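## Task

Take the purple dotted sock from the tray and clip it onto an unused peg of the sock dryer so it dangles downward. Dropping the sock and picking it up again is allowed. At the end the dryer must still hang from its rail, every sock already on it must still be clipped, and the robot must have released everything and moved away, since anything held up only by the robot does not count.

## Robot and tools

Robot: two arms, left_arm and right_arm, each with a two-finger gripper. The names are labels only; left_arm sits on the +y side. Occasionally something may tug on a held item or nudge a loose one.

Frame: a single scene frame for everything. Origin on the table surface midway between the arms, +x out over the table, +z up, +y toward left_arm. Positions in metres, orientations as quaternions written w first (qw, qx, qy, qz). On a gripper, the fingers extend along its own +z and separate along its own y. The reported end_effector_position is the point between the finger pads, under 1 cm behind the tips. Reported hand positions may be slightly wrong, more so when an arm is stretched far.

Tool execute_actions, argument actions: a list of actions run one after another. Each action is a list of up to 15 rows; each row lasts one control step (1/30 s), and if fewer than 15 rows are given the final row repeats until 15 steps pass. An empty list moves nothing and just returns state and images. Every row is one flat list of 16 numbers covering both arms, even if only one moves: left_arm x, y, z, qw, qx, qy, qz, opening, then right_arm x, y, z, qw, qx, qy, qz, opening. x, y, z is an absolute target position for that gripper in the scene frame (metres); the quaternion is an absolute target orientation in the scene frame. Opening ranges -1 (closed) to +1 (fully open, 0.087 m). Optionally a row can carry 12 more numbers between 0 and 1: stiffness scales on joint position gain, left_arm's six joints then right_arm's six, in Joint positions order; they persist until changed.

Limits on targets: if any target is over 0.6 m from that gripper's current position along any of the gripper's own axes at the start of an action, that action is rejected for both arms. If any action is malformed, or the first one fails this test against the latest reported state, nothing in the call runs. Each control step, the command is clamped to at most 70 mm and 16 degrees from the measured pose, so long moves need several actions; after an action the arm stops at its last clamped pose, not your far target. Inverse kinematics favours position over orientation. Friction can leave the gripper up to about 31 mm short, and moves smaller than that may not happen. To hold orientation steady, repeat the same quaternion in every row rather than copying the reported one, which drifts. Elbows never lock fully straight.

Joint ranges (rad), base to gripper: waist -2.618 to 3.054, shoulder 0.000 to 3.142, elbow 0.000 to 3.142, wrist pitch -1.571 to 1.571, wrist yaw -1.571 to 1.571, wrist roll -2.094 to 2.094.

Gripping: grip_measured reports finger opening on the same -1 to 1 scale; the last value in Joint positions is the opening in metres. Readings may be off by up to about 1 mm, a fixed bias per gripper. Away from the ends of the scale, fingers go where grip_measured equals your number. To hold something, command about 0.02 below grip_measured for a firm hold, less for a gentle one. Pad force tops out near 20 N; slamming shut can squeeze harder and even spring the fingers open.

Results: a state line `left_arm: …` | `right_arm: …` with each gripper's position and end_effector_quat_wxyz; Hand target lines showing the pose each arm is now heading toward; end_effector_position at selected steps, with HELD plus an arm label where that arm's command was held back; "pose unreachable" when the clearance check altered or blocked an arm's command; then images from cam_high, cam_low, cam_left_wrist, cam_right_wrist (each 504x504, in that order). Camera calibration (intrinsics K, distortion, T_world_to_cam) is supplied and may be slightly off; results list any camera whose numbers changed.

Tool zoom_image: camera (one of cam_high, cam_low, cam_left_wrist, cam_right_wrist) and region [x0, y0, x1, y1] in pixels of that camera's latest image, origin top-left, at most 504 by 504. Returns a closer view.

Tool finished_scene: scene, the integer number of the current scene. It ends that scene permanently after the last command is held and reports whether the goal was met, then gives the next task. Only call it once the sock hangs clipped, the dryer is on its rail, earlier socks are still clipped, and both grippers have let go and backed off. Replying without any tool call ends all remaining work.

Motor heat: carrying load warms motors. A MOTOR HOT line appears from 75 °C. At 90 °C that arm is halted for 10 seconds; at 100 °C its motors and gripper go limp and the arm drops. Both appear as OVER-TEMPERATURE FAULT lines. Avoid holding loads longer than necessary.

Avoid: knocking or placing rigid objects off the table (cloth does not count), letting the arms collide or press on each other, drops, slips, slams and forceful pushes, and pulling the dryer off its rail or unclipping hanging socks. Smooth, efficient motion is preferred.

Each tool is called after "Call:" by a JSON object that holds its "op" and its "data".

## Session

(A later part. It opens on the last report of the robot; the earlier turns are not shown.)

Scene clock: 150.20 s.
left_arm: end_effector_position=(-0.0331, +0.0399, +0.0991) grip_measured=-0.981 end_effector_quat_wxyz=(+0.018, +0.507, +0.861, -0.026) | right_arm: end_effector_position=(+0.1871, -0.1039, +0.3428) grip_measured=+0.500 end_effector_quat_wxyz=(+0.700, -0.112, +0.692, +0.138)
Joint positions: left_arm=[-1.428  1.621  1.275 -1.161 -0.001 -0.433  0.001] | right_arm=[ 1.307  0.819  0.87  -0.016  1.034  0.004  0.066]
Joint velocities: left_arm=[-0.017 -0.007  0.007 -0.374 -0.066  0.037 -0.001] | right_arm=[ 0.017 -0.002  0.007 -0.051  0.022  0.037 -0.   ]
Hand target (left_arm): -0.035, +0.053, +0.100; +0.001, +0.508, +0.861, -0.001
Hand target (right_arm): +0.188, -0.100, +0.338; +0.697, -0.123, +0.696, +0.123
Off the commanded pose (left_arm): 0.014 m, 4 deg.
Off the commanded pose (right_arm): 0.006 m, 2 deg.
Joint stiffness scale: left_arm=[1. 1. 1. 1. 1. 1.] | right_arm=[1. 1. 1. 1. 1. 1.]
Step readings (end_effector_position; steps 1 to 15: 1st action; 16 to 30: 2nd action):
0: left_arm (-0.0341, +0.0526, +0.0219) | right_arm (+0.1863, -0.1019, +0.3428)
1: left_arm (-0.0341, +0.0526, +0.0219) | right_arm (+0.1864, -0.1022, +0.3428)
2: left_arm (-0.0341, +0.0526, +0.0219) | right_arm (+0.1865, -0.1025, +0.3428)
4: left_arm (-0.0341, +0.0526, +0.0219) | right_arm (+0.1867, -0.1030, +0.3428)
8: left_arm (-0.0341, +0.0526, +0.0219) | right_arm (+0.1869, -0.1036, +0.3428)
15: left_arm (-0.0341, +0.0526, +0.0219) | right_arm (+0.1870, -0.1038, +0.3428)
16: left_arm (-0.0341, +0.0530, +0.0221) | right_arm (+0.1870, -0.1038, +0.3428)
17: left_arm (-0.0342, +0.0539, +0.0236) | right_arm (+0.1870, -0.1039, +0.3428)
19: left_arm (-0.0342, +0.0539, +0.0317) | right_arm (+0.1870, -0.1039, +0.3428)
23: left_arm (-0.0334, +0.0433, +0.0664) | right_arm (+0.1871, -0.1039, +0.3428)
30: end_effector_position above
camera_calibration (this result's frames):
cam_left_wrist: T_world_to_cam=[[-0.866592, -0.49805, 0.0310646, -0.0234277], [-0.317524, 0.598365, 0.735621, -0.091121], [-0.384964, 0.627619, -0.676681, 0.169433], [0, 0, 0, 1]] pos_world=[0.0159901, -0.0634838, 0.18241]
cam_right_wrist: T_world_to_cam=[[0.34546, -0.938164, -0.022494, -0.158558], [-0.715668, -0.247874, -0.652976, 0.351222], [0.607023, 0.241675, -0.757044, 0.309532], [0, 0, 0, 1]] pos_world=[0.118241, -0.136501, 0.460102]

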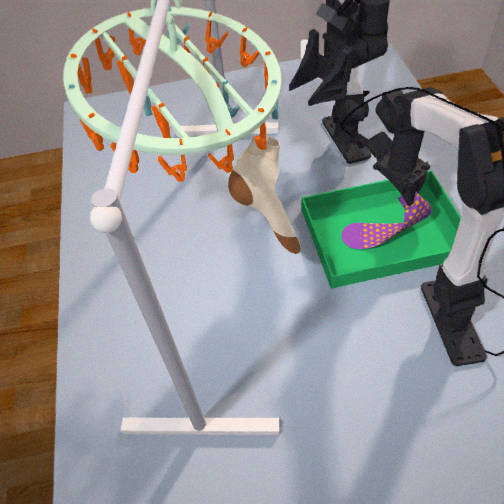

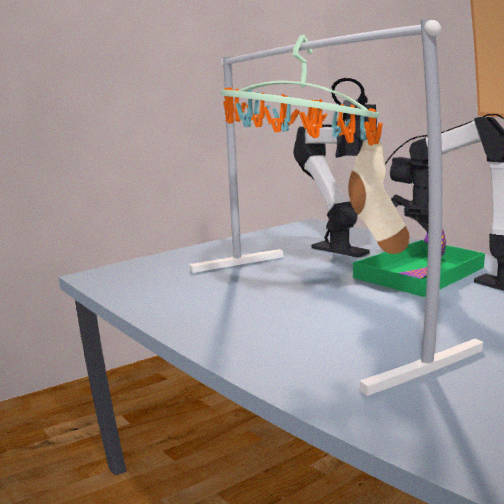

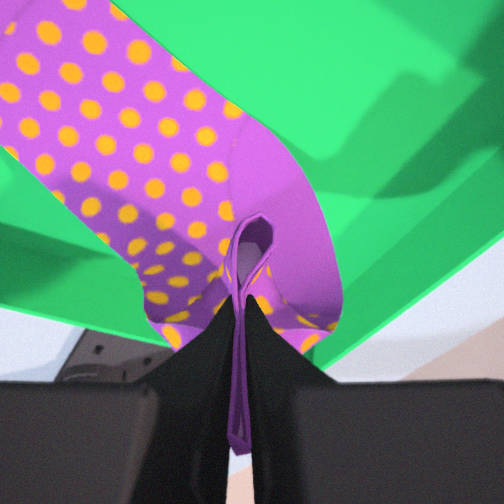

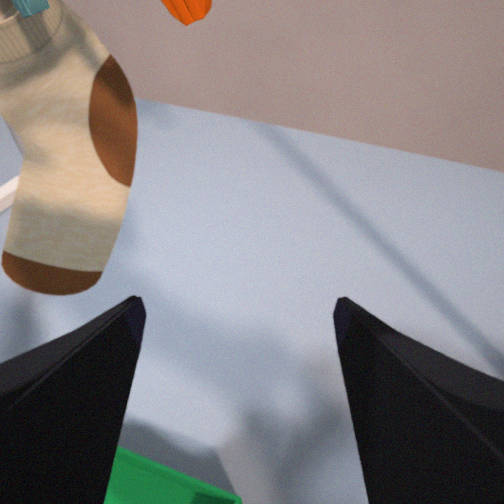

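Call:
{"op": "execute_actions", "data": {"actions": [[[-0.03,0.054,0.13,0,0.508,0.862,0,-1,0.188,-0.11,0.338,0.696,-0.123,0.696,0.123,0.5],[-0.02,0.054,0.16,0,0.508,0.862,0,-1,0.188,-0.11,0.338,0.696,-0.123,0.696,0.123,0.5],[-0.01,0.054,0.19,0,0.508,0.862,0,-1,0.188,-0.11,0.338,0.696,-0.123,0.696,0.123,0.5]],[[0.01,0.06,0.22,0.11,0.5,0.85,-0.065,-1,0.188,-0.11,0.338,0.696,-0.123,0.696,0.123,0.5],[0.03,0.06,0.24,0.223,0.491,0.833,-0.131,-1,0.188,-0.11,0.338,0.696,-0.123,0.696,0.123,0.5],[0.05,0.065,0.26,0.223,0.491,0.833,-0.131,-1,0.188,-0.11,0.338,0.696,-0.123,0.696,0.123,0.5]],[[0.07,0.07,0.28,0.33,0.47,0.79,-0.19,-1,0.188,-0.11,0.338,0.696,-0.123,0.696,0.123,0.5],[0.09,0.07,0.295,0.431,0.44,0.746,-0.254,-1,0.188,-0.11,0.338,0.696,-0.123,0.696,0.123,0.5],[0.11,0.07,0.31,0.431,0.44,0.746,-0.254,-1,0.188,-0.11,0.338,0.696,-0.123,0.696,0.123,0.5]],[[0.12,0.075,0.32,0.53,0.4,0.68,-0.31,-1,0.188,-0.11,0.338,0.696,-0.123,0.696,0.123,0.5],[0.13,0.075,0.325,0.609,0.359,0.609,-0.359,-1,0.188,-0.11,0.338,0.696,-0.123,0.696,0.123,0.5],[0.14,0.075,0.33,0.609,0.359,0.609,-0.359,-1,0.188,-0.11,0.338,0.696,-0.123,0.696,0.123,0.5]],[[0.14,0.075,0.33,0.609,0.359,0.609,-0.359,-1,0.188,-0.11,0.338,0.696,-0.123,0.696,0.123,0.5]]]}}

Scene clock: 165.07 s.
left_arm: end_effector_position=(+0.1406, +0.0740, +0.3346) grip_measured=-0.981 end_effector_quat_wxyz=(+0.610, +0.361, +0.609, -0.356) | right_arm: end_effector_position=(+0.1869, -0.1050, +0.3383) grip_measured=+0.500 end_effector_quat_wxyz=(+0.697, -0.121, +0.695, +0.129)
Joint positions: left_arm=[-0.628  0.667  0.835 -0.172  0.368  0.008  0.001] | right_arm=[ 1.307  0.819  0.87  -0.043  1.034  0.004  0.066]
Joint velocities: left_arm=[ 0.007  0.007 -0.012  0.007  0.037  0.007  0.001] | right_arm=[ 0.002  0.002 -0.002 -0.037 -0.007 -0.051  0.   ]
Hand target (left_arm): +0.140, +0.075, +0.330; +0.608, +0.359, +0.610, -0.360
Hand target (right_arm): +0.188, -0.110, +0.338; +0.696, -0.123, +0.696, +0.123
Off the commanded pose (left_arm): 0.005 m, 0 deg.
Off the commanded pose (right_arm): 0.005 m, 1 deg.
Joint stiffness scale: left_arm=[1. 1. 1. 1. 1. 1.] | right_arm=[1. 1. 1. 1. 1. 1.]
Step readings (end_effector_position; steps 1 to 15: 1st action; 16 to 30: 2nd action; 31 to 45: 3rd action; 46 to 60: 4th action; 61 to 75: 5th action):
0: left_arm (-0.0340, +0.0513, +0.1003) | right_arm (+0.1871, -0.1039, +0.3428)
1: left_arm (-0.0339, +0.0521, +0.1033) | right_arm (+0.1870, -0.1040, +0.3423)
2: left_arm (-0.0329, +0.0525, +0.1115) | right_arm (+0.1870, -0.1042, +0.3417)
4: left_arm (-0.0251, +0.0435, +0.1403) | right_arm (+0.1870, -0.1045, +0.3404)
8: left_arm (-0.0092, +0.0261, +0.1886) | right_arm (+0.1869, -0.1048, +0.3392)
15: left_arm (-0.0104, +0.0449, +0.1943) | right_arm (+0.1869, -0.1049, +0.3384)
16: left_arm (-0.0088, +0.0460, +0.1952) | right_arm (+0.1869, -0.1049, +0.3384)
17: left_arm (-0.0046, +0.0486, +0.1980) | right_arm (+0.1869, -0.1049, +0.3384)
19: left_arm (+0.0117, +0.0572, +0.2172) | right_arm (+0.1869, -0.1049, +0.3384)
23: left_arm (+0.0381, +0.0734, +0.2632) | right_arm (+0.1869, -0.1050, +0.3383)
30: left_arm (+0.0450, +0.0691, +0.2699) | right_arm (+0.1869, -0.1050, +0.3383)
31: left_arm (+0.0478, +0.0669, +0.2688) | right_arm (+0.1869, -0.1050, +0.3383)
32: left_arm (+0.0539, +0.0683, +0.2671) | right_arm (+0.1869, -0.1050, +0.3383)
34: left_arm (+0.0778, +0.0808, +0.2773) | right_arm (+0.1869, -0.1050, +0.3383)
38: left_arm (+0.1035, +0.0879, +0.3060) | right_arm (+0.1869, -0.1050, +0.3383)
45: left_arm (+0.1078, +0.0793, +0.3079) | right_arm (+0.1869, -0.1050, +0.3383)
46: left_arm (+0.1103, +0.0765, +0.3084) | right_arm (+0.1869, -0.1050, +0.3383)
47: left_arm (+0.1150, +0.0777, +0.3060) | right_arm (+0.1869, -0.1050, +0.3383)
49: left_arm (+0.1262, +0.0886, +0.3024) | right_arm (+0.1869, -0.1050, +0.3383)
53: left_arm (+0.1358, +0.0916, +0.3095) | right_arm (+0.1869, -0.1050, +0.3383)
60: left_arm (+0.1412, +0.0843, +0.3110) | right_arm (+0.1869, -0.1050, +0.3383)
61: left_arm (+0.1418, +0.0828, +0.3127) | right_arm (+0.1869, -0.1050, +0.3383)
62: left_arm (+0.1419, +0.0813, +0.3147) | right_arm (+0.1869, -0.1050, +0.3383)
64: left_arm (+0.1417, +0.0787, +0.3201) | right_arm (+0.1869, -0.1050, +0.3383)
68: left_arm (+0.1411, +0.0757, +0.3294) | right_arm (+0.1869, -0.1050, +0.3383)
75: end_effector_position above
camera_calibration (this result's frames):
cam_left_wrist: T_world_to_cam=[[-0.87607, -0.482089, 0.00953735, 0.144179], [-0.379345, 0.676881, -0.630817, 0.230463], [0.297654, -0.556258, -0.775873, 0.399139], [0, 0, 0, 1]] pos_world=[0.0949306, 0.135535, 0.453686]
cam_right_wrist: T_world_to_cam=[[0.345407, -0.938453, 0.000826764, -0.167458], [-0.71882, -0.265135, -0.642651, 0.343208], [0.603317, 0.221382, -0.766158, 0.308158], [0, 0, 0, 1]] pos_world=[0.118629, -0.134376, 0.456799]

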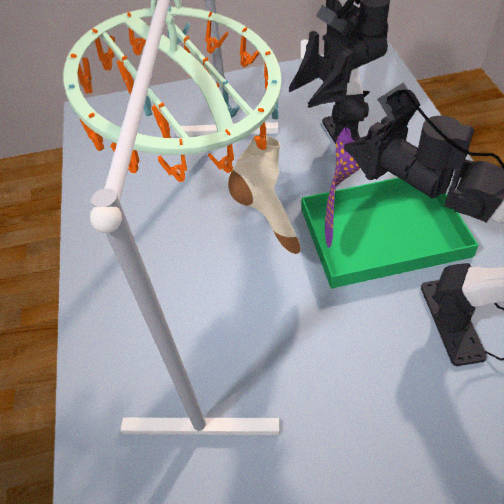

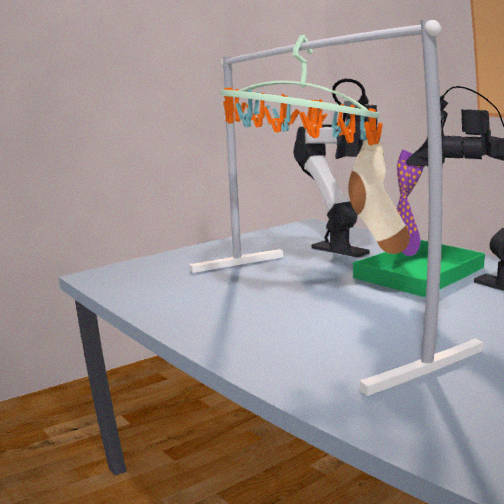

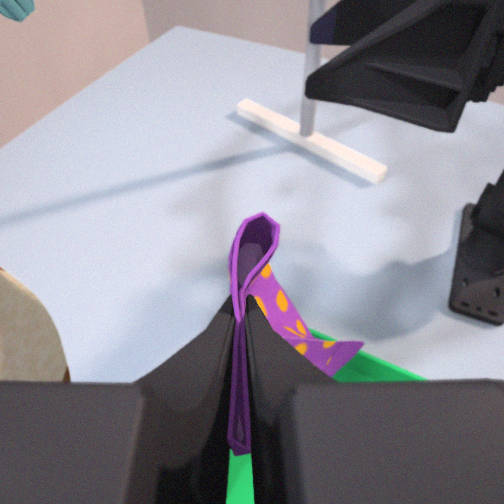

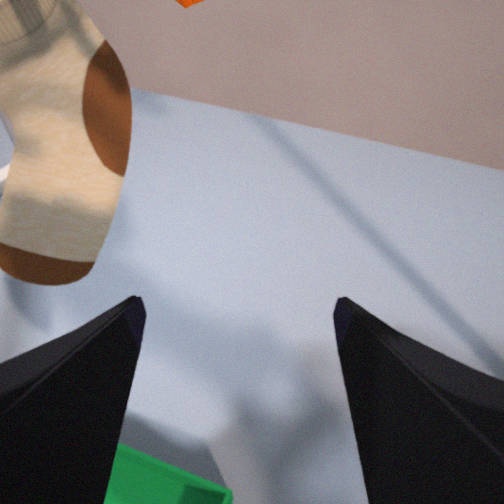

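Call:
{"op": "execute_actions", "data": {"actions": [[[0.13,0.085,0.33,0.609,0.359,0.609,-0.359,-1,0.17,-0.1,0.36,0.77,-0.11,0.61,0.135,0.5]],[[0.13,0.085,0.33,0.609,0.359,0.609,-0.359,-1,0.16,-0.09,0.38,0.831,-0.093,0.529,0.146,0.5]]]}}

Scene clock: 176.57 s.
left_arm: end_effector_position=(+0.1318, +0.0828, +0.3394) grip_measured=-0.981 end_effector_quat_wxyz=(+0.618, +0.359, +0.601, -0.358) | right_arm: end_effector_position=(+0.1625, -0.0902, +0.3801) grip_measured=+0.500 end_effector_quat_wxyz=(+0.817, -0.105, +0.546, +0.151)
Joint positions: left_arm=[-0.616  0.613  0.827 -0.194  0.379  0.006  0.001] | right_arm=[ 1.475  0.94   0.582  1.19   1.029 -0.761  0.066]
Joint velocities: left_arm=[-0.017 -0.012  0.012  0.11   0.007  0.037 -0.   ] | right_arm=[ 0.037  0.232 -0.027  0.842 -0.066 -0.418 -0.   ]
Hand target (left_arm): +0.130, +0.085, +0.330; +0.609, +0.359, +0.609, -0.359
Hand target (right_arm): +0.160, -0.091, +0.381; +0.827, -0.099, +0.533, +0.150
Off the commanded pose (left_arm): 0.010 m, 1 deg.
Off the commanded pose (right_arm): 0.003 m, 3 deg.
Joint stiffness scale: left_arm=[1. 1. 1. 1. 1. 1.] | right_arm=[1. 1. 1. 1. 1. 1.]
Step readings (end_effector_position; steps 1 to 15: 1st action; 16 to 30: 2nd action):
0: left_arm (+0.1404, +0.0736, +0.3360) | right_arm (+0.1869, -0.1050, +0.3383)
1: left_arm (+0.1399, +0.0743, +0.3360) | right_arm (+0.1853, -0.1041, +0.3399)
2: left_arm (+0.1386, +0.0762, +0.3357) | right_arm (+0.1792, -0.0995, +0.3421)
4: left_arm (+0.1351, +0.0800, +0.3376) | right_arm (+0.1707, -0.0927, +0.3441)
8: left_arm (+0.1322, +0.0826, +0.3416) | right_arm (+0.1698, -0.0925, +0.3463)
15: left_arm (+0.1318, +0.0828, +0.3400) | right_arm (+0.1714, -0.0977, +0.3577)
16: left_arm (+0.1318, +0.0828, +0.3399) | right_arm (+0.1703, -0.0980, +0.3610)
17: left_arm (+0.1318, +0.0828, +0.3398) | right_arm (+0.1674, -0.0968, +0.3646)
19: left_arm (+0.1318, +0.0828, +0.3396) | right_arm (+0.1635, -0.0961, +0.3710)
23: left_arm (+0.1318, +0.0828, +0.3395) | right_arm (+0.1627, -0.0946, +0.3767)
30: end_effector_position above
camera_calibration (this result's frames):
cam_left_wrist: T_world_to_cam=[[-0.876364, -0.481644, 0.00249421, 0.143018], [-0.368257, 0.666698, -0.647997, 0.229406], [0.310441, -0.568799, -0.761639, 0.404906], [0, 0, 0, 1]] pos_world=[0.0841165, 0.146249, 0.45669]
cam_right_wrist: T_world_to_cam=[[0.354522, -0.934913, 0.0158526, -0.152069], [-0.431472, -0.178609, -0.884268, 0.409441], [0.829546, 0.306653, -0.46671, 0.208704], [0, 0, 0, 1]] pos_world=[0.0574449, -0.133041, 0.461871]

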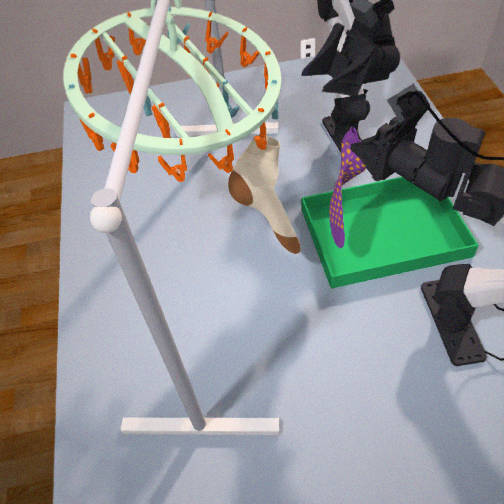

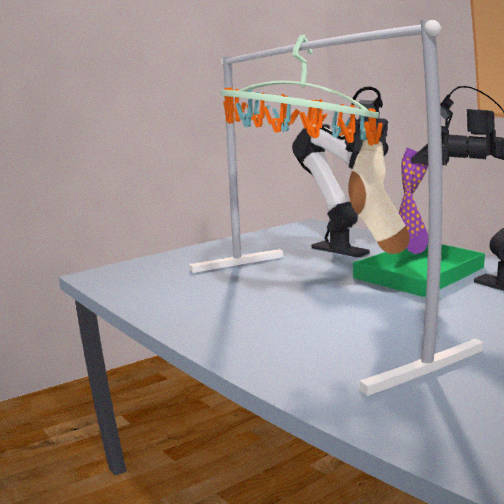

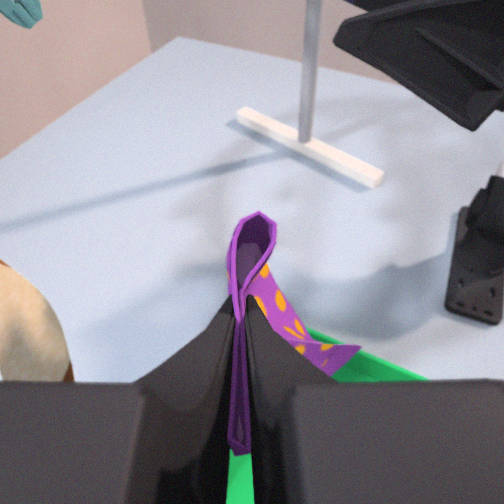

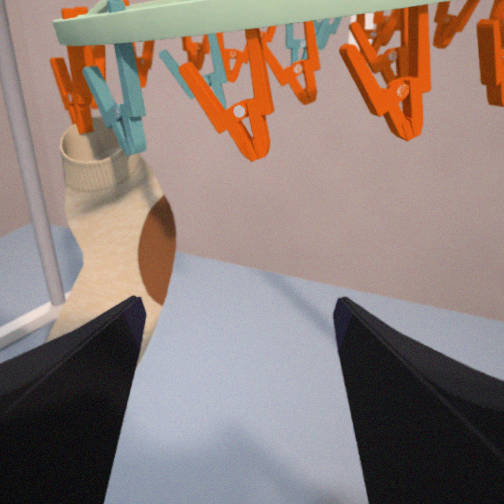

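Call:
{"op": "execute_actions", "data": {"actions": [[[0.13,0.085,0.335,0.609,0.359,0.609,-0.359,-1,0.175,-0.08,0.395,0.831,-0.093,0.529,0.146,0.5],[0.13,0.085,0.335,0.609,0.359,0.609,-0.359,-1,0.19,-0.07,0.41,0.831,-0.093,0.529,0.146,0.5],[0.13,0.085,0.335,0.609,0.359,0.609,-0.359,-1,0.2,-0.065,0.415,0.831,-0.093,0.529,0.146,0.5]],[[0.13,0.085,0.335,0.609,0.359,0.609,-0.359,-1,0.2,-0.065,0.415,0.831,-0.093,0.529,0.146,0.5]]]}}

Scene clock: 189.37 s.
left_arm: end_effector_position=(+0.1314, +0.0831, +0.3364) grip_measured=-0.981 end_effector_quat_wxyz=(+0.613, +0.360, +0.606, -0.357) | right_arm: end_effector_position=(+0.1971, -0.0705, +0.4152) grip_measured=+0.500 end_effector_quat_wxyz=(+0.832, -0.086, +0.528, +0.150)
Joint positions: left_arm=[-0.616  0.613  0.827 -0.207  0.379  0.006  0.001] | right_arm=[ 1.297  1.042  0.745  1.048  0.892 -0.612  0.066]
Joint velocities: left_arm=[-0.007  0.007 -0.002  0.007 -0.022 -0.037  0.   ] | right_arm=[ 0.002 -0.022 -0.002  0.022 -0.022 -0.095 -0.   ]
Hand target (left_arm): +0.130, +0.085, +0.335; +0.609, +0.359, +0.609, -0.359
Hand target (right_arm): +0.200, -0.065, +0.415; +0.831, -0.093, +0.529, +0.146
Off the commanded pose (left_arm): 0.003 m, 1 deg.
Off the commanded pose (right_arm): 0.006 m, 1 deg.
Joint stiffness scale: left_arm=[1. 1. 1. 1. 1. 1.] | right_arm=[1. 1. 1. 1. 1. 1.]
Step readings (end_effector_position; steps 1 to 15: 1st action; 16 to 30: 2nd action):
0: left_arm (+0.1318, +0.0828, +0.3394) | right_arm (+0.1627, -0.0986, +0.3907)
1: left_arm (+0.1317, +0.0828, +0.3392) | right_arm (+0.1641, -0.0979, +0.3916)
2: left_arm (+0.1317, +0.0829, +0.3387) | right_arm (+0.1692, -0.0971, +0.3953)
4: left_arm (+0.1316, +0.0830, +0.3377) | right_arm (+0.1840, -0.0933, +0.4075)
8: left_arm (+0.1315, +0.0831, +0.3368) | right_arm (+0.1960, -0.0840, +0.4170)
15: left_arm (+0.1314, +0.0831, +0.3364) | right_arm (+0.1971, -0.0741, +0.4162)
16: left_arm (+0.1314, +0.0831, +0.3364) | right_arm (+0.1972, -0.0733, +0.4158)
17: left_arm (+0.1314, +0.0831, +0.3364) | right_arm (+0.1972, -0.0728, +0.4157)
19: left_arm (+0.1314, +0.0831, +0.3364) | right_arm (+0.1972, -0.0720, +0.4155)
23: left_arm (+0.1314, +0.0831, +0.3364) | right_arm (+0.1972, -0.0711, +0.4154)
30: end_effector_position above
camera_calibration (this result's frames):
cam_left_wrist: T_world_to_cam=[[-0.876314, -0.481684, 0.00734417, 0.141205], [-0.37472, 0.671978, -0.638773, 0.224365], [0.302752, -0.562518, -0.76936, 0.405941], [0, 0, 0, 1]] pos_world=[0.0849149, 0.145597, 0.454596]
cam_right_wrist: T_world_to_cam=[[0.333729, -0.942651, -0.00579168, -0.133928], [-0.398297, -0.135436, -0.907202, 0.464948], [0.854391, 0.305067, -0.420655, 0.166255], [0, 0, 0, 1]] pos_world=[0.0878362, -0.113996, 0.490962]

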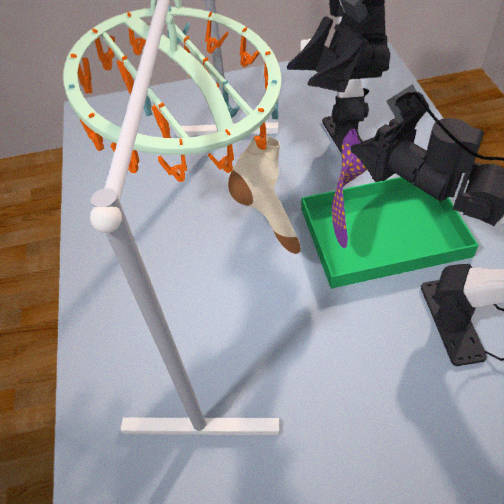

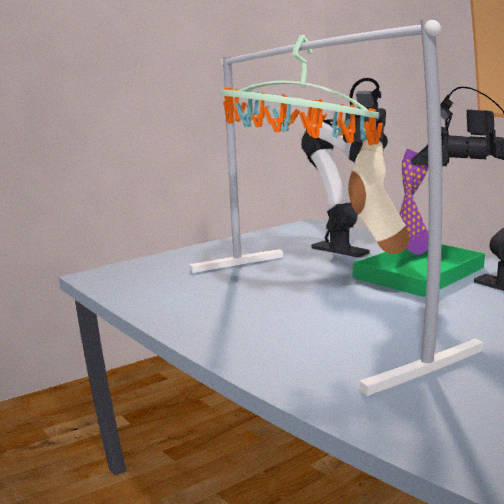

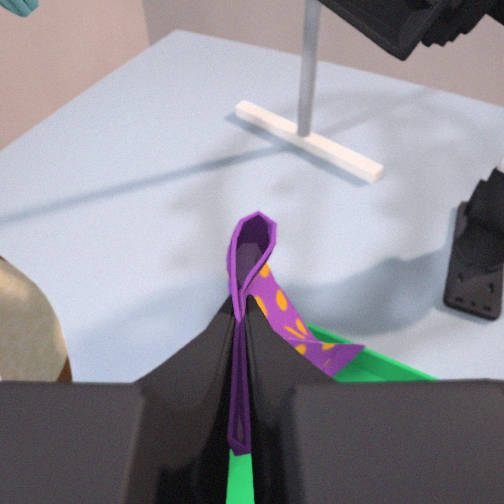

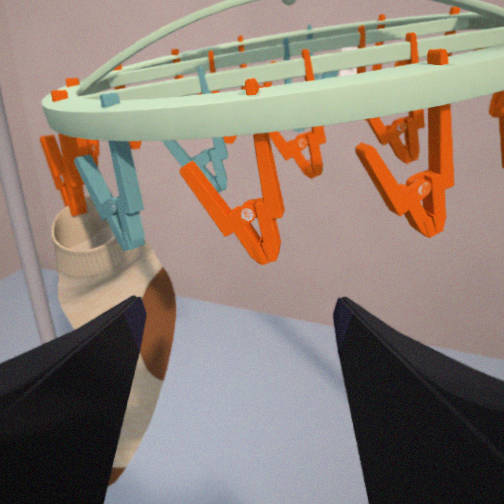

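Call:
{"op": "execute_actions", "data": {"actions": [[[0.13,0.085,0.335,0.609,0.359,0.609,-0.359,-1,0.2,-0.06,0.416,0.835,-0.075,0.532,0.115,0.5],[0.13,0.085,0.335,0.609,0.359,0.609,-0.359,-1,0.204,-0.05,0.418,0.839,-0.056,0.534,0.088,0.5]],[[0.13,0.085,0.335,0.609,0.359,0.609,-0.359,-1,0.213,-0.048,0.422,0.839,-0.056,0.534,0.088,0.5],[0.13,0.085,0.335,0.609,0.359,0.609,-0.359,-1,0.222,-0.046,0.426,0.839,-0.056,0.534,0.088,0.5],[0.13,0.085,0.335,0.609,0.359,0.609,-0.359,-1,0.23,-0.045,0.43,0.839,-0.056,0.534,0.088,0.5]]]}}

Scene clock: 211.40 s.
left_arm: end_effector_position=(+0.1314, +0.0831, +0.3363) grip_measured=-0.981 end_effector_quat_wxyz=(+0.613, +0.360, +0.606, -0.357) | right_arm: end_effector_position=(+0.2256, -0.0538, +0.4328) grip_measured=+0.500 end_effector_quat_wxyz=(+0.840, -0.046, +0.532, +0.093)
Joint positions: left_arm=[-0.616  0.613  0.827 -0.207  0.379  0.006  0.001] | right_arm=[ 1.24   1.251  0.915  1.174  0.954 -0.712  0.066]
Joint velocities: left_arm=[-0.007 -0.007  0.017 -0.037 -0.007 -0.037 -0.   ] | right_arm=[-0.017 -0.022 -0.007 -0.095 -0.037  0.051  0.   ]
Hand target (left_arm): +0.130, +0.085, +0.335; +0.609, +0.359, +0.609, -0.359
Hand target (right_arm): +0.230, -0.046, +0.430; +0.839, -0.056, +0.534, +0.088
Off the commanded pose (left_arm): 0.003 m, 1 deg.
Off the commanded pose (right_arm): 0.010 m, 1 deg.
Joint stiffness scale: left_arm=[1. 1. 1. 1. 1. 1.] | right_arm=[1. 1. 1. 1. 1. 1.]
Step readings (end_effector_position; steps 1 to 15: 1st action; 16 to 30: 2nd action):
0: left_arm (+0.1314, +0.0831, +0.3364) | right_arm (+0.1971, -0.0703, +0.4151)
1: left_arm (+0.1314, +0.0831, +0.3364) | right_arm (+0.1976, -0.0704, +0.4154)
2: left_arm (+0.1314, +0.0831, +0.3363) | right_arm (+0.1985, -0.0680, +0.4180)
4: left_arm (+0.1314, +0.0831, +0.3363) | right_arm (+0.2003, -0.0559, +0.4220)
8: left_arm (+0.1314, +0.0831, +0.3363) | right_arm (+0.2044, -0.0431, +0.4106)
15: left_arm (+0.1314, +0.0831, +0.3363) | right_arm (+0.2055, -0.0515, +0.4145)
16: left_arm (+0.1314, +0.0831, +0.3363) | right_arm (+0.2059, -0.0522, +0.4160)
17: left_arm (+0.1314, +0.0831, +0.3363) | right_arm (+0.2082, -0.0528, +0.4189)
19: left_arm (+0.1314, +0.0831, +0.3363) | right_arm (+0.2179, -0.0566, +0.4278)
23: left_arm (+0.1314, +0.0831, +0.3363) | right_arm (+0.2255, -0.0590, +0.4354)
30: end_effector_position above
camera_calibration (this result's frames):
cam_left_wrist: T_world_to_cam=[[-0.876312, -0.481686, 0.00748681, 0.141152], [-0.374909, 0.672132, -0.6385, 0.224217], [0.302524, -0.562332, -0.769586, 0.405971], [0, 0, 0, 1]] pos_world=[0.0849381, 0.145578, 0.454535]
cam_right_wrist: T_world_to_cam=[[0.196297, -0.98046, -0.0128754, -0.0956185], [-0.413121, -0.0707879, -0.907921, 0.501657], [0.889268, 0.183541, -0.418944, 0.129093], [0, 0, 0, 1]] pos_world=[0.111216, -0.0819328, 0.508317]

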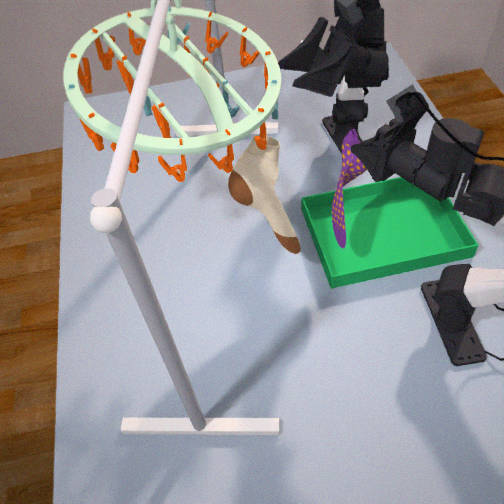

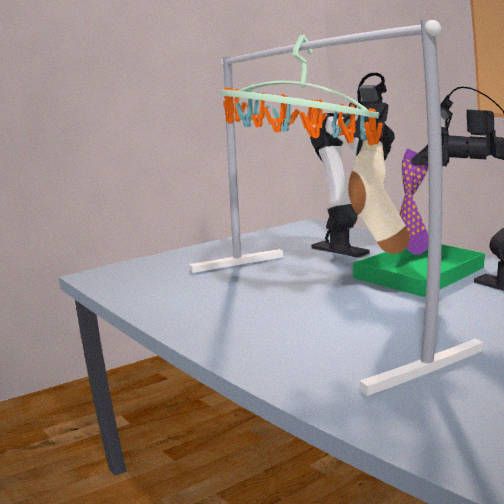

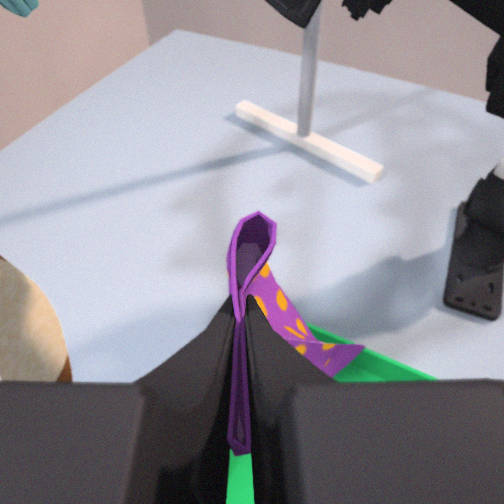

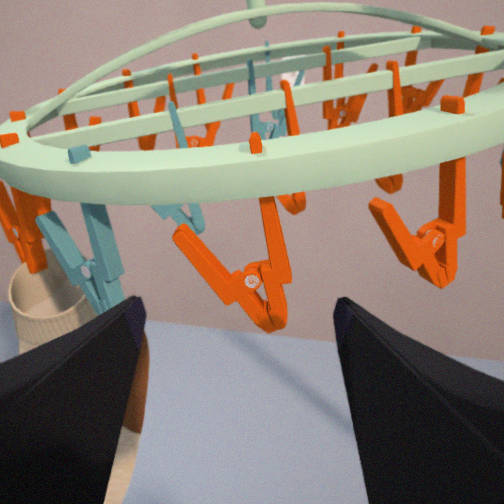

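Call:
{"op": "execute_actions", "data": {"actions": [[[0.13,0.085,0.335,0.609,0.359,0.609,-0.359,-1,0.23,-0.046,0.432,0.839,-0.056,0.534,0.088,0.5],[0.13,0.085,0.335,0.609,0.359,0.609,-0.359,-1,0.236,-0.044,0.434,0.839,-0.056,0.534,0.088,0.5],[0.13,0.085,0.335,0.609,0.359,0.609,-0.359,-1,0.242,-0.043,0.436,0.839,-0.056,0.534,0.088,0.5],[0.13,0.085,0.335,0.609,0.359,0.609,-0.359,-1,0.247,-0.042,0.438,0.839,-0.056,0.534,0.088,0.5]]]}}

Scene clock: 221.07 s.
left_arm: end_effector_position=(+0.1314, +0.0831, +0.3363) grip_measured=-0.981 end_effector_quat_wxyz=(+0.613, +0.360, +0.606, -0.357) | right_arm: end_effector_position=(+0.2419, -0.0515, +0.4418) grip_measured=+0.500 end_effector_quat_wxyz=(+0.841, -0.045, +0.531, +0.093)
Joint positions: left_arm=[-0.616  0.613  0.827 -0.207  0.379  0.006  0.001] | right_arm=[ 1.177  1.263  0.969  1.075  0.91  -0.638  0.066]
Joint velocities: left_arm=[-0.007 -0.017  0.007  0.051  0.051 -0.051  0.001] | right_arm=[ 0.007 -0.027 -0.012 -0.095 -0.095 -0.051  0.001]
Hand target (left_arm): +0.130, +0.085, +0.335; +0.609, +0.359, +0.609, -0.359
Hand target (right_arm): +0.247, -0.043, +0.438; +0.839, -0.056, +0.534, +0.088
Off the commanded pose (left_arm): 0.003 m, 1 deg.
Off the commanded pose (right_arm): 0.011 m, 1 deg.
Joint stiffness scale: left_arm=[1. 1. 1. 1. 1. 1.] | right_arm=[1. 1. 1. 1. 1. 1.]
Step readings (end_effector_position):
0: left_arm (+0.1314, +0.0831, +0.3363) | right_arm (+0.2256, -0.0524, +0.4320)
1: left_arm (+0.1314, +0.0831, +0.3363) | right_arm (+0.2256, -0.0523, +0.4319)
2: left_arm (+0.1314, +0.0831, +0.3363) | right_arm (+0.2263, -0.0522, +0.4325)
4: left_arm (+0.1314, +0.0831, +0.3363) | right_arm (+0.2327, -0.0533, +0.4367)
8: left_arm (+0.1314, +0.0831, +0.3363) | right_arm (+0.2419, -0.0557, +0.4430)
15: end_effector_position above
camera_calibration (this result's frames):
cam_left_wrist: T_world_to_cam=[[-0.876312, -0.481686, 0.00748681, 0.141152], [-0.374909, 0.672132, -0.6385, 0.224217], [0.302524, -0.562332, -0.769586, 0.405971], [0, 0, 0, 1]] pos_world=[0.0849381, 0.145578, 0.454535]
cam_right_wrist: T_world_to_cam=[[0.195962, -0.980503, -0.0145872, -0.0955924], [-0.411375, -0.0686953, -0.908874, 0.516814], [0.890151, 0.184106, -0.416816, 0.116769], [0, 0, 0, 1]] pos_world=[0.127395, -0.0797237, 0.516995]

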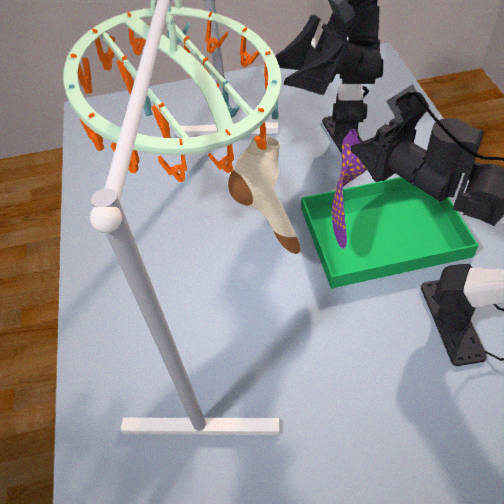

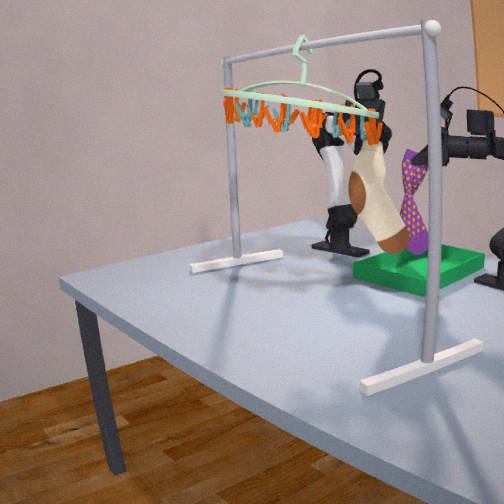

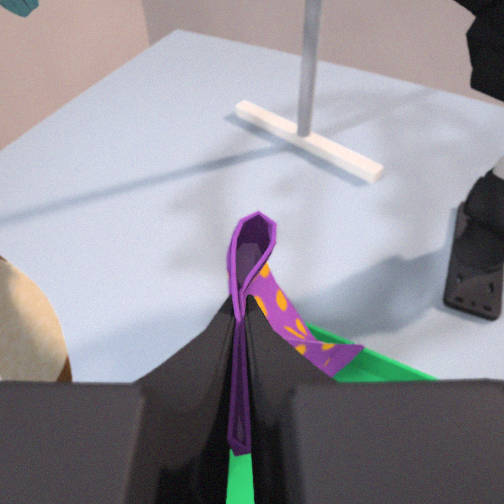

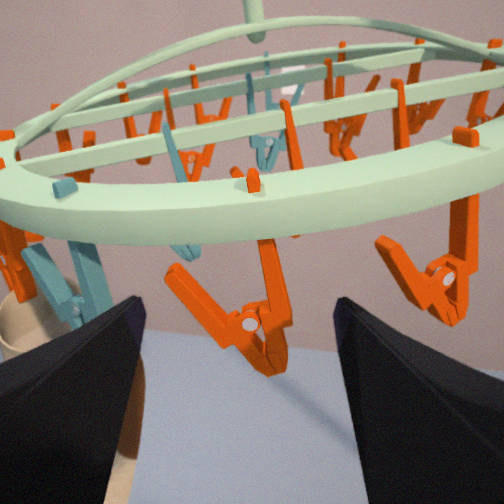

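Call:
{"op": "execute_actions", "data": {"actions": [[[0.13,0.085,0.335,0.609,0.359,0.609,-0.359,-1,0.245,-0.042,0.437,0.839,-0.056,0.534,0.088,0.5],[0.13,0.085,0.335,0.609,0.359,0.609,-0.359,-1,0.249,-0.04,0.437,0.839,-0.056,0.534,0.088,0.5],[0.13,0.085,0.335,0.609,0.359,0.609,-0.359,-1,0.253,-0.039,0.438,0.839,-0.056,0.534,0.088,0.5],[0.13,0.085,0.335,0.609,0.359,0.609,-0.359,-1,0.257,-0.038,0.438,0.839,-0.056,0.534,0.088,0.5]]]}}

Scene clock: 232.57 s.
left_arm: end_effector_position=(+0.1314, +0.0831, +0.3363) grip_measured=-0.981 end_effector_quat_wxyz=(+0.613, +0.360, +0.606, -0.357) | right_arm: end_effector_position=(+0.2521, -0.0456, +0.4412) grip_measured=+0.500 end_effector_quat_wxyz=(+0.841, -0.047, +0.531, +0.093)
Joint positions: left_arm=[-0.616  0.613  0.827 -0.207  0.379  0.006  0.001] | right_arm=[ 1.145  1.29   0.993  1.044  0.885 -0.601  0.066]
Joint velocities: left_arm=[ 0.017  0.002 -0.012  0.051  0.007 -0.037 -0.001] | right_arm=[-0.007 -0.007 -0.017 -0.022  0.007 -0.007 -0.001]
Hand target (left_arm): +0.130, +0.085, +0.335; +0.609, +0.359, +0.609, -0.359
Hand target (right_arm): +0.257, -0.038, +0.438; +0.839, -0.056, +0.534, +0.088
Off the commanded pose (left_arm): 0.003 m, 1 deg.
Off the commanded pose (right_arm): 0.010 m, 1 deg.
Joint stiffness scale: left_arm=[1. 1. 1. 1. 1. 1.] | right_arm=[1. 1. 1. 1. 1. 1.]
Step readings (end_effector_position):
0: left_arm (+0.1314, +0.0831, +0.3363) | right_arm (+0.2419, -0.0503, +0.4412)
1: left_arm (+0.1314, +0.0831, +0.3363) | right_arm (+0.2419, -0.0503, +0.4412)
2: left_arm (+0.1314, +0.0831, +0.3363) | right_arm (+0.2421, -0.0501, +0.4410)
4: left_arm (+0.1314, +0.0831, +0.3363) | right_arm (+0.2452, -0.0492, +0.4420)
8: left_arm (+0.1314, +0.0831, +0.3363) | right_arm (+0.2521, -0.0477, +0.4410)
15: end_effector_position above
camera_calibration (this result's frames):
cam_left_wrist: T_world_to_cam=[[-0.876312, -0.481686, 0.00748681, 0.141152], [-0.374909, 0.672132, -0.6385, 0.224217], [0.302524, -0.562332, -0.769586, 0.405971], [0, 0, 0, 1]] pos_world=[0.0849381, 0.145578, 0.454535]
cam_right_wrist: T_world_to_cam=[[0.19785, -0.980183, -0.00984783, -0.0943155], [-0.411877, -0.0740124, -0.908229, 0.520456], [0.889501, 0.183749, -0.418358, 0.107149], [0, 0, 0, 1]] pos_world=[0.137715, -0.0736147, 0.516591]

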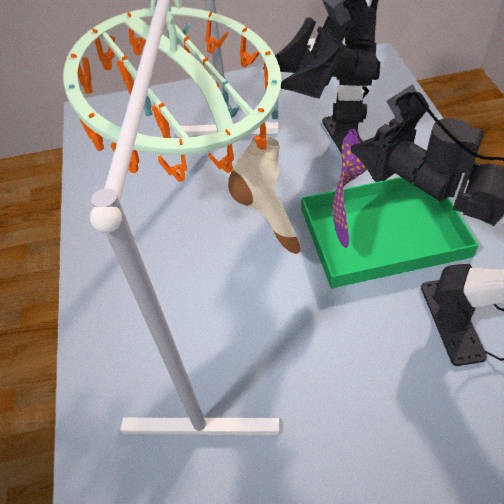

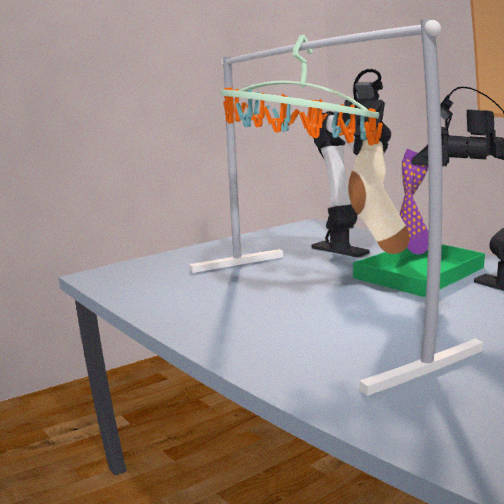

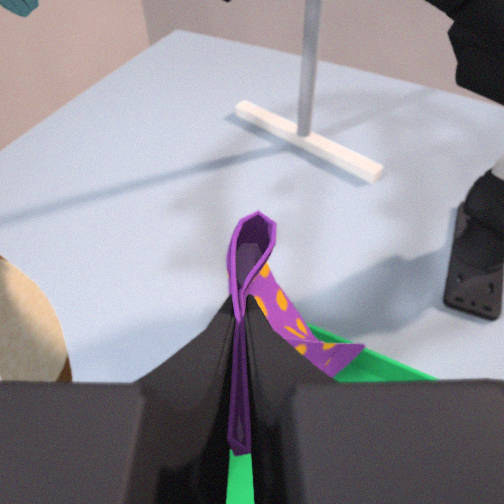

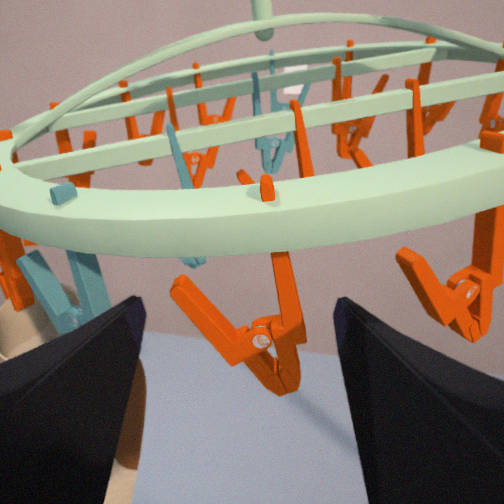

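Call:
{"op": "execute_actions", "data": {"actions": [[[0.13,0.085,0.335,0.609,0.359,0.609,-0.359,-1,0.257,-0.041,0.438,0.839,-0.056,0.534,0.088,0.5],[0.13,0.085,0.335,0.609,0.359,0.609,-0.359,-1,0.26,-0.04,0.439,0.839,-0.056,0.534,0.088,0.5],[0.13,0.085,0.335,0.609,0.359,0.609,-0.359,-1,0.264,-0.039,0.44,0.839,-0.056,0.534,0.088,0.5],[0.13,0.085,0.335,0.609,0.359,0.609,-0.359,-1,0.268,-0.038,0.441,0.839,-0.056,0.534,0.088,0.5]]]}}

Scene clock: 238.63 s.
left_arm: end_effector_position=(+0.1314, +0.0831, +0.3363) grip_measured=-0.981 end_effector_quat_wxyz=(+0.613, +0.360, +0.606, -0.357) | right_arm: end_effector_position=(+0.2625, -0.0466, +0.4455) grip_measured=+0.500 end_effector_quat_wxyz=(+0.842, -0.045, +0.530, +0.093)
Joint positions: left_arm=[-0.616  0.613  0.827 -0.207  0.379  0.006  0.001] | right_arm=[ 1.106  1.296  1.018  1.001  0.855 -0.562  0.066]
Joint velocities: left_arm=[-0.032 -0.007  0.002 -0.022 -0.022 -0.022  0.001] | right_arm=[-0.027 -0.007 -0.022 -0.037 -0.037 -0.007  0.   ]
Hand target (left_arm): +0.130, +0.085, +0.335; +0.609, +0.359, +0.609, -0.359
Hand target (right_arm): +0.268, -0.038, +0.441; +0.839, -0.056, +0.534, +0.088
Off the commanded pose (left_arm): 0.003 m, 1 deg.
Off the commanded pose (right_arm): 0.011 m, 1 deg.
Joint stiffness scale: left_arm=[1. 1. 1. 1. 1. 1.] | right_arm=[1. 1. 1. 1. 1. 1.]
Step readings (end_effector_position):
0: left_arm (+0.1314, +0.0831, +0.3363) | right_arm (+0.2520, -0.0451, +0.4412)
1: left_arm (+0.1314, +0.0831, +0.3363) | right_arm (+0.2521, -0.0451, +0.4411)
2: left_arm (+0.1314, +0.0831, +0.3363) | right_arm (+0.2527, -0.0451, +0.4411)
4: left_arm (+0.1314, +0.0831, +0.3363) | right_arm (+0.2563, -0.0464, +0.4421)
8: left_arm (+0.1314, +0.0831, +0.3363) | right_arm (+0.2626, -0.0488, +0.4458)
15: end_effector_position above
camera_calibration (this result's frames):
cam_left_wrist: T_world_to_cam=[[-0.876312, -0.481686, 0.00748681, 0.141152], [-0.374909, 0.672132, -0.6385, 0.224217], [0.302524, -0.562332, -0.769586, 0.405971], [0, 0, 0, 1]] pos_world=[0.0849381, 0.145578, 0.454535]
cam_right_wrist: T_world_to_cam=[[0.197055, -0.9803, -0.0134397, -0.0955537], [-0.409235, -0.0697895, -0.909756, 0.528791], [0.890896, 0.184772, -0.414925, 0.0981475], [0, 0, 0, 1]] pos_world=[0.147789, -0.0749022, 0.52051]

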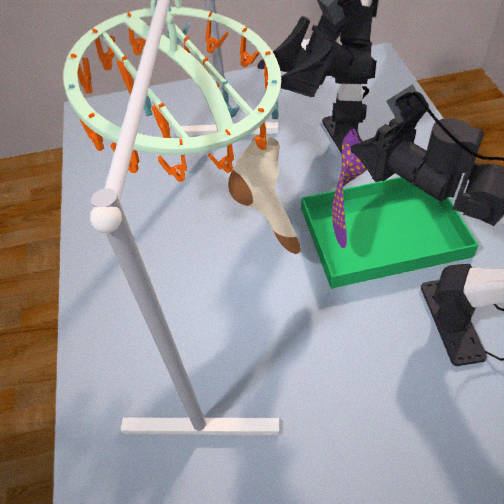

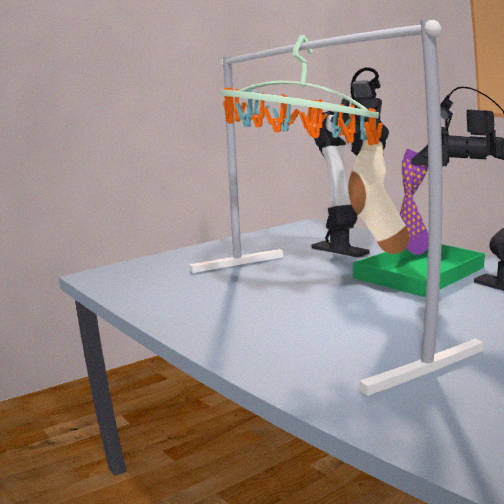

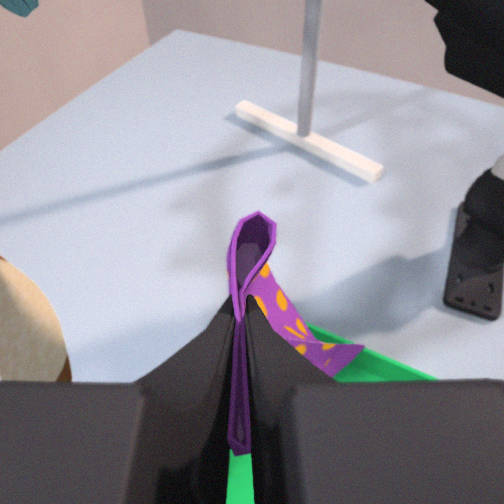

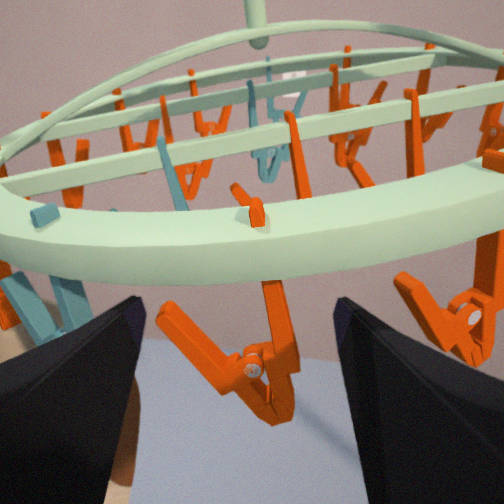

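Call:
{"op": "execute_actions", "data": {"actions": [[[0.13,0.085,0.335,0.609,0.359,0.609,-0.359,-1,0.263,-0.043,0.442,0.839,-0.056,0.534,0.088,0.45],[0.13,0.085,0.335,0.609,0.359,0.609,-0.359,-1,0.263,-0.043,0.442,0.839,-0.056,0.534,0.088,0.4],[0.13,0.085,0.335,0.609,0.359,0.609,-0.359,-1,0.263,-0.043,0.442,0.839,-0.056,0.534,0.088,0.35],[0.13,0.085,0.335,0.609,0.359,0.609,-0.359,-1,0.263,-0.043,0.442,0.839,-0.056,0.534,0.088,0.3],[0.13,0.085,0.335,0.609,0.359,0.609,-0.359,-1,0.263,-0.043,0.442,0.839,-0.056,0.534,0.088,0.25],[0.13,0.085,0.335,0.609,0.359,0.609,-0.359,-1,0.263,-0.043,0.442,0.839,-0.056,0.534,0.088,0.2],[0.13,0.085,0.335,0.609,0.359,0.609,-0.359,-1,0.263,-0.043,0.442,0.839,-0.056,0.534,0.088,0.15],[0.13,0.085,0.335,0.609,0.359,0.609,-0.359,-1,0.263,-0.043,0.442,0.839,-0.056,0.534,0.088,0.1],[0.13,0.085,0.335,0.609,0.359,0.609,-0.359,-1,0.263,-0.043,0.442,0.839,-0.056,0.534,0.088,0.05]],[[0.13,0.085,0.335,0.609,0.359,0.609,-0.359,-1,0.263,-0.043,0.442,0.839,-0.056,0.534,0.088,0.05]]]}}

Scene clock: 249.70 s.
left_arm: end_effector_position=(+0.1314, +0.0831, +0.3363) grip_measured=-0.981 end_effector_quat_wxyz=(+0.613, +0.360, +0.606, -0.357) | right_arm: end_effector_position=(+0.2625, -0.0459, +0.4451) grip_measured=+0.050 end_effector_quat_wxyz=(+0.841, -0.047, +0.530, +0.094)
Joint positions: left_arm=[-0.616  0.613  0.827 -0.207  0.379  0.006  0.001] | right_arm=[ 1.106  1.296  1.018  0.997  0.853 -0.56   0.046]
Joint velocities: left_arm=[ 0.007  0.007 -0.007  0.022  0.037 -0.066 -0.002] | right_arm=[-0.002  0.002  0.007  0.066 -0.037 -0.066 -0.   ]
Hand target (left_arm): +0.130, +0.085, +0.335; +0.609, +0.359, +0.609, -0.359
Hand target (right_arm): +0.263, -0.043, +0.442; +0.839, -0.056, +0.534, +0.088
Off the commanded pose (left_arm): 0.003 m, 1 deg.
Off the commanded pose (right_arm): 0.004 m, 1 deg.
Joint stiffness scale: left_arm=[1. 1. 1. 1. 1. 1.] | right_arm=[1. 1. 1. 1. 1. 1.]
Step readings (end_effector_position; steps 1 to 15: 1st action; 16 to 30: 2nd action):
0: left_arm (+0.1314, +0.0831, +0.3363) | right_arm (+0.2624, -0.0460, +0.4453)
1: left_arm (+0.1314, +0.0831, +0.3363) | right_arm (+0.2624, -0.0460, +0.4453)
2: left_arm (+0.1314, +0.0831, +0.3363) | right_arm (+0.2624, -0.0460, +0.4453)
4: left_arm (+0.1314, +0.0831, +0.3363) | right_arm (+0.2624, -0.0460, +0.4453)
8: left_arm (+0.1314, +0.0831, +0.3363) | right_arm (+0.2624, -0.0460, +0.4452)
15: left_arm (+0.1314, +0.0831, +0.3363) | right_arm (+0.2625, -0.0459, +0.4452)
16: left_arm (+0.1314, +0.0831, +0.3363) | right_arm (+0.2625, -0.0459, +0.4452)
17: left_arm (+0.1314, +0.0831, +0.3363) | right_arm (+0.2625, -0.0459, +0.4452)
19: left_arm (+0.1314, +0.0831, +0.3363) | right_arm (+0.2625, -0.0459, +0.4451)
23: left_arm (+0.1314, +0.0831, +0.3363) | right_arm (+0.2625, -0.0459, +0.4451)
30: end_effector_position above
camera_calibration (this result's frames):
cam_left_wrist: T_world_to_cam=[[-0.876312, -0.481686, 0.00748681, 0.141152], [-0.374909, 0.672132, -0.6385, 0.224217], [0.302524, -0.562332, -0.769586, 0.405971], [0, 0, 0, 1]] pos_world=[0.0849381, 0.145578, 0.454535]
cam_right_wrist: T_world_to_cam=[[0.199421, -0.979849, -0.0113043, -0.0964297], [-0.409789, -0.0729113, -0.909262, 0.528217], [0.890115, 0.185959, -0.416071, 0.0985809], [0, 0, 0, 1]] pos_world=[0.147939, -0.0743055, 0.520214]

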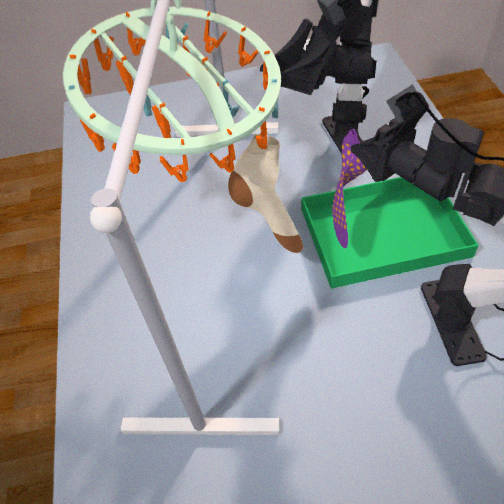

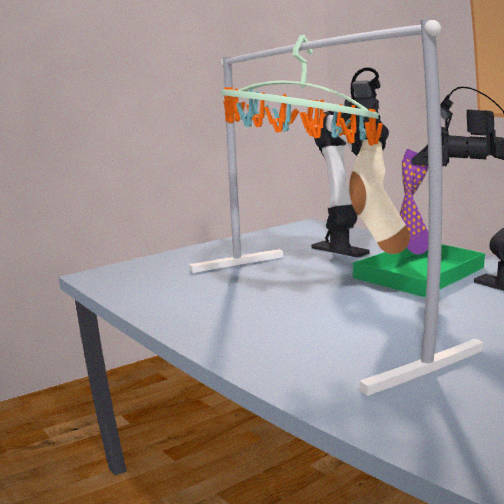

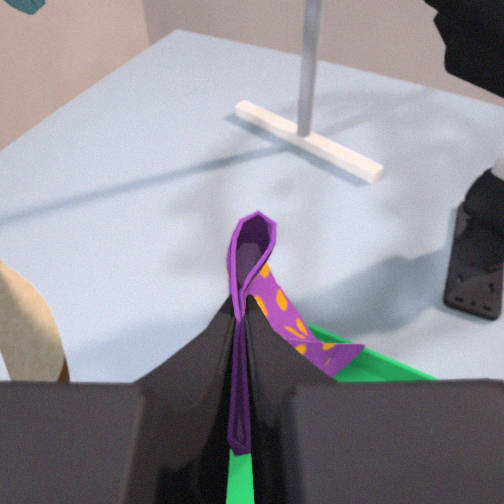

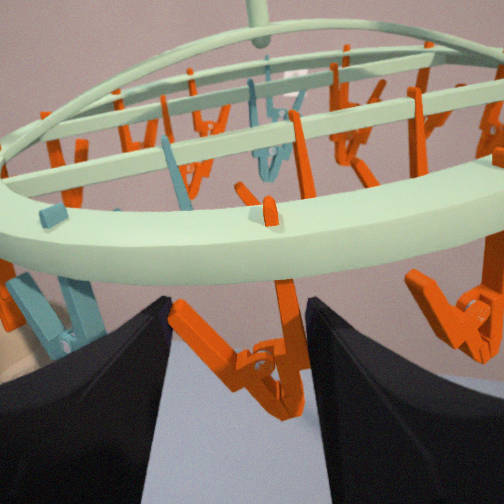

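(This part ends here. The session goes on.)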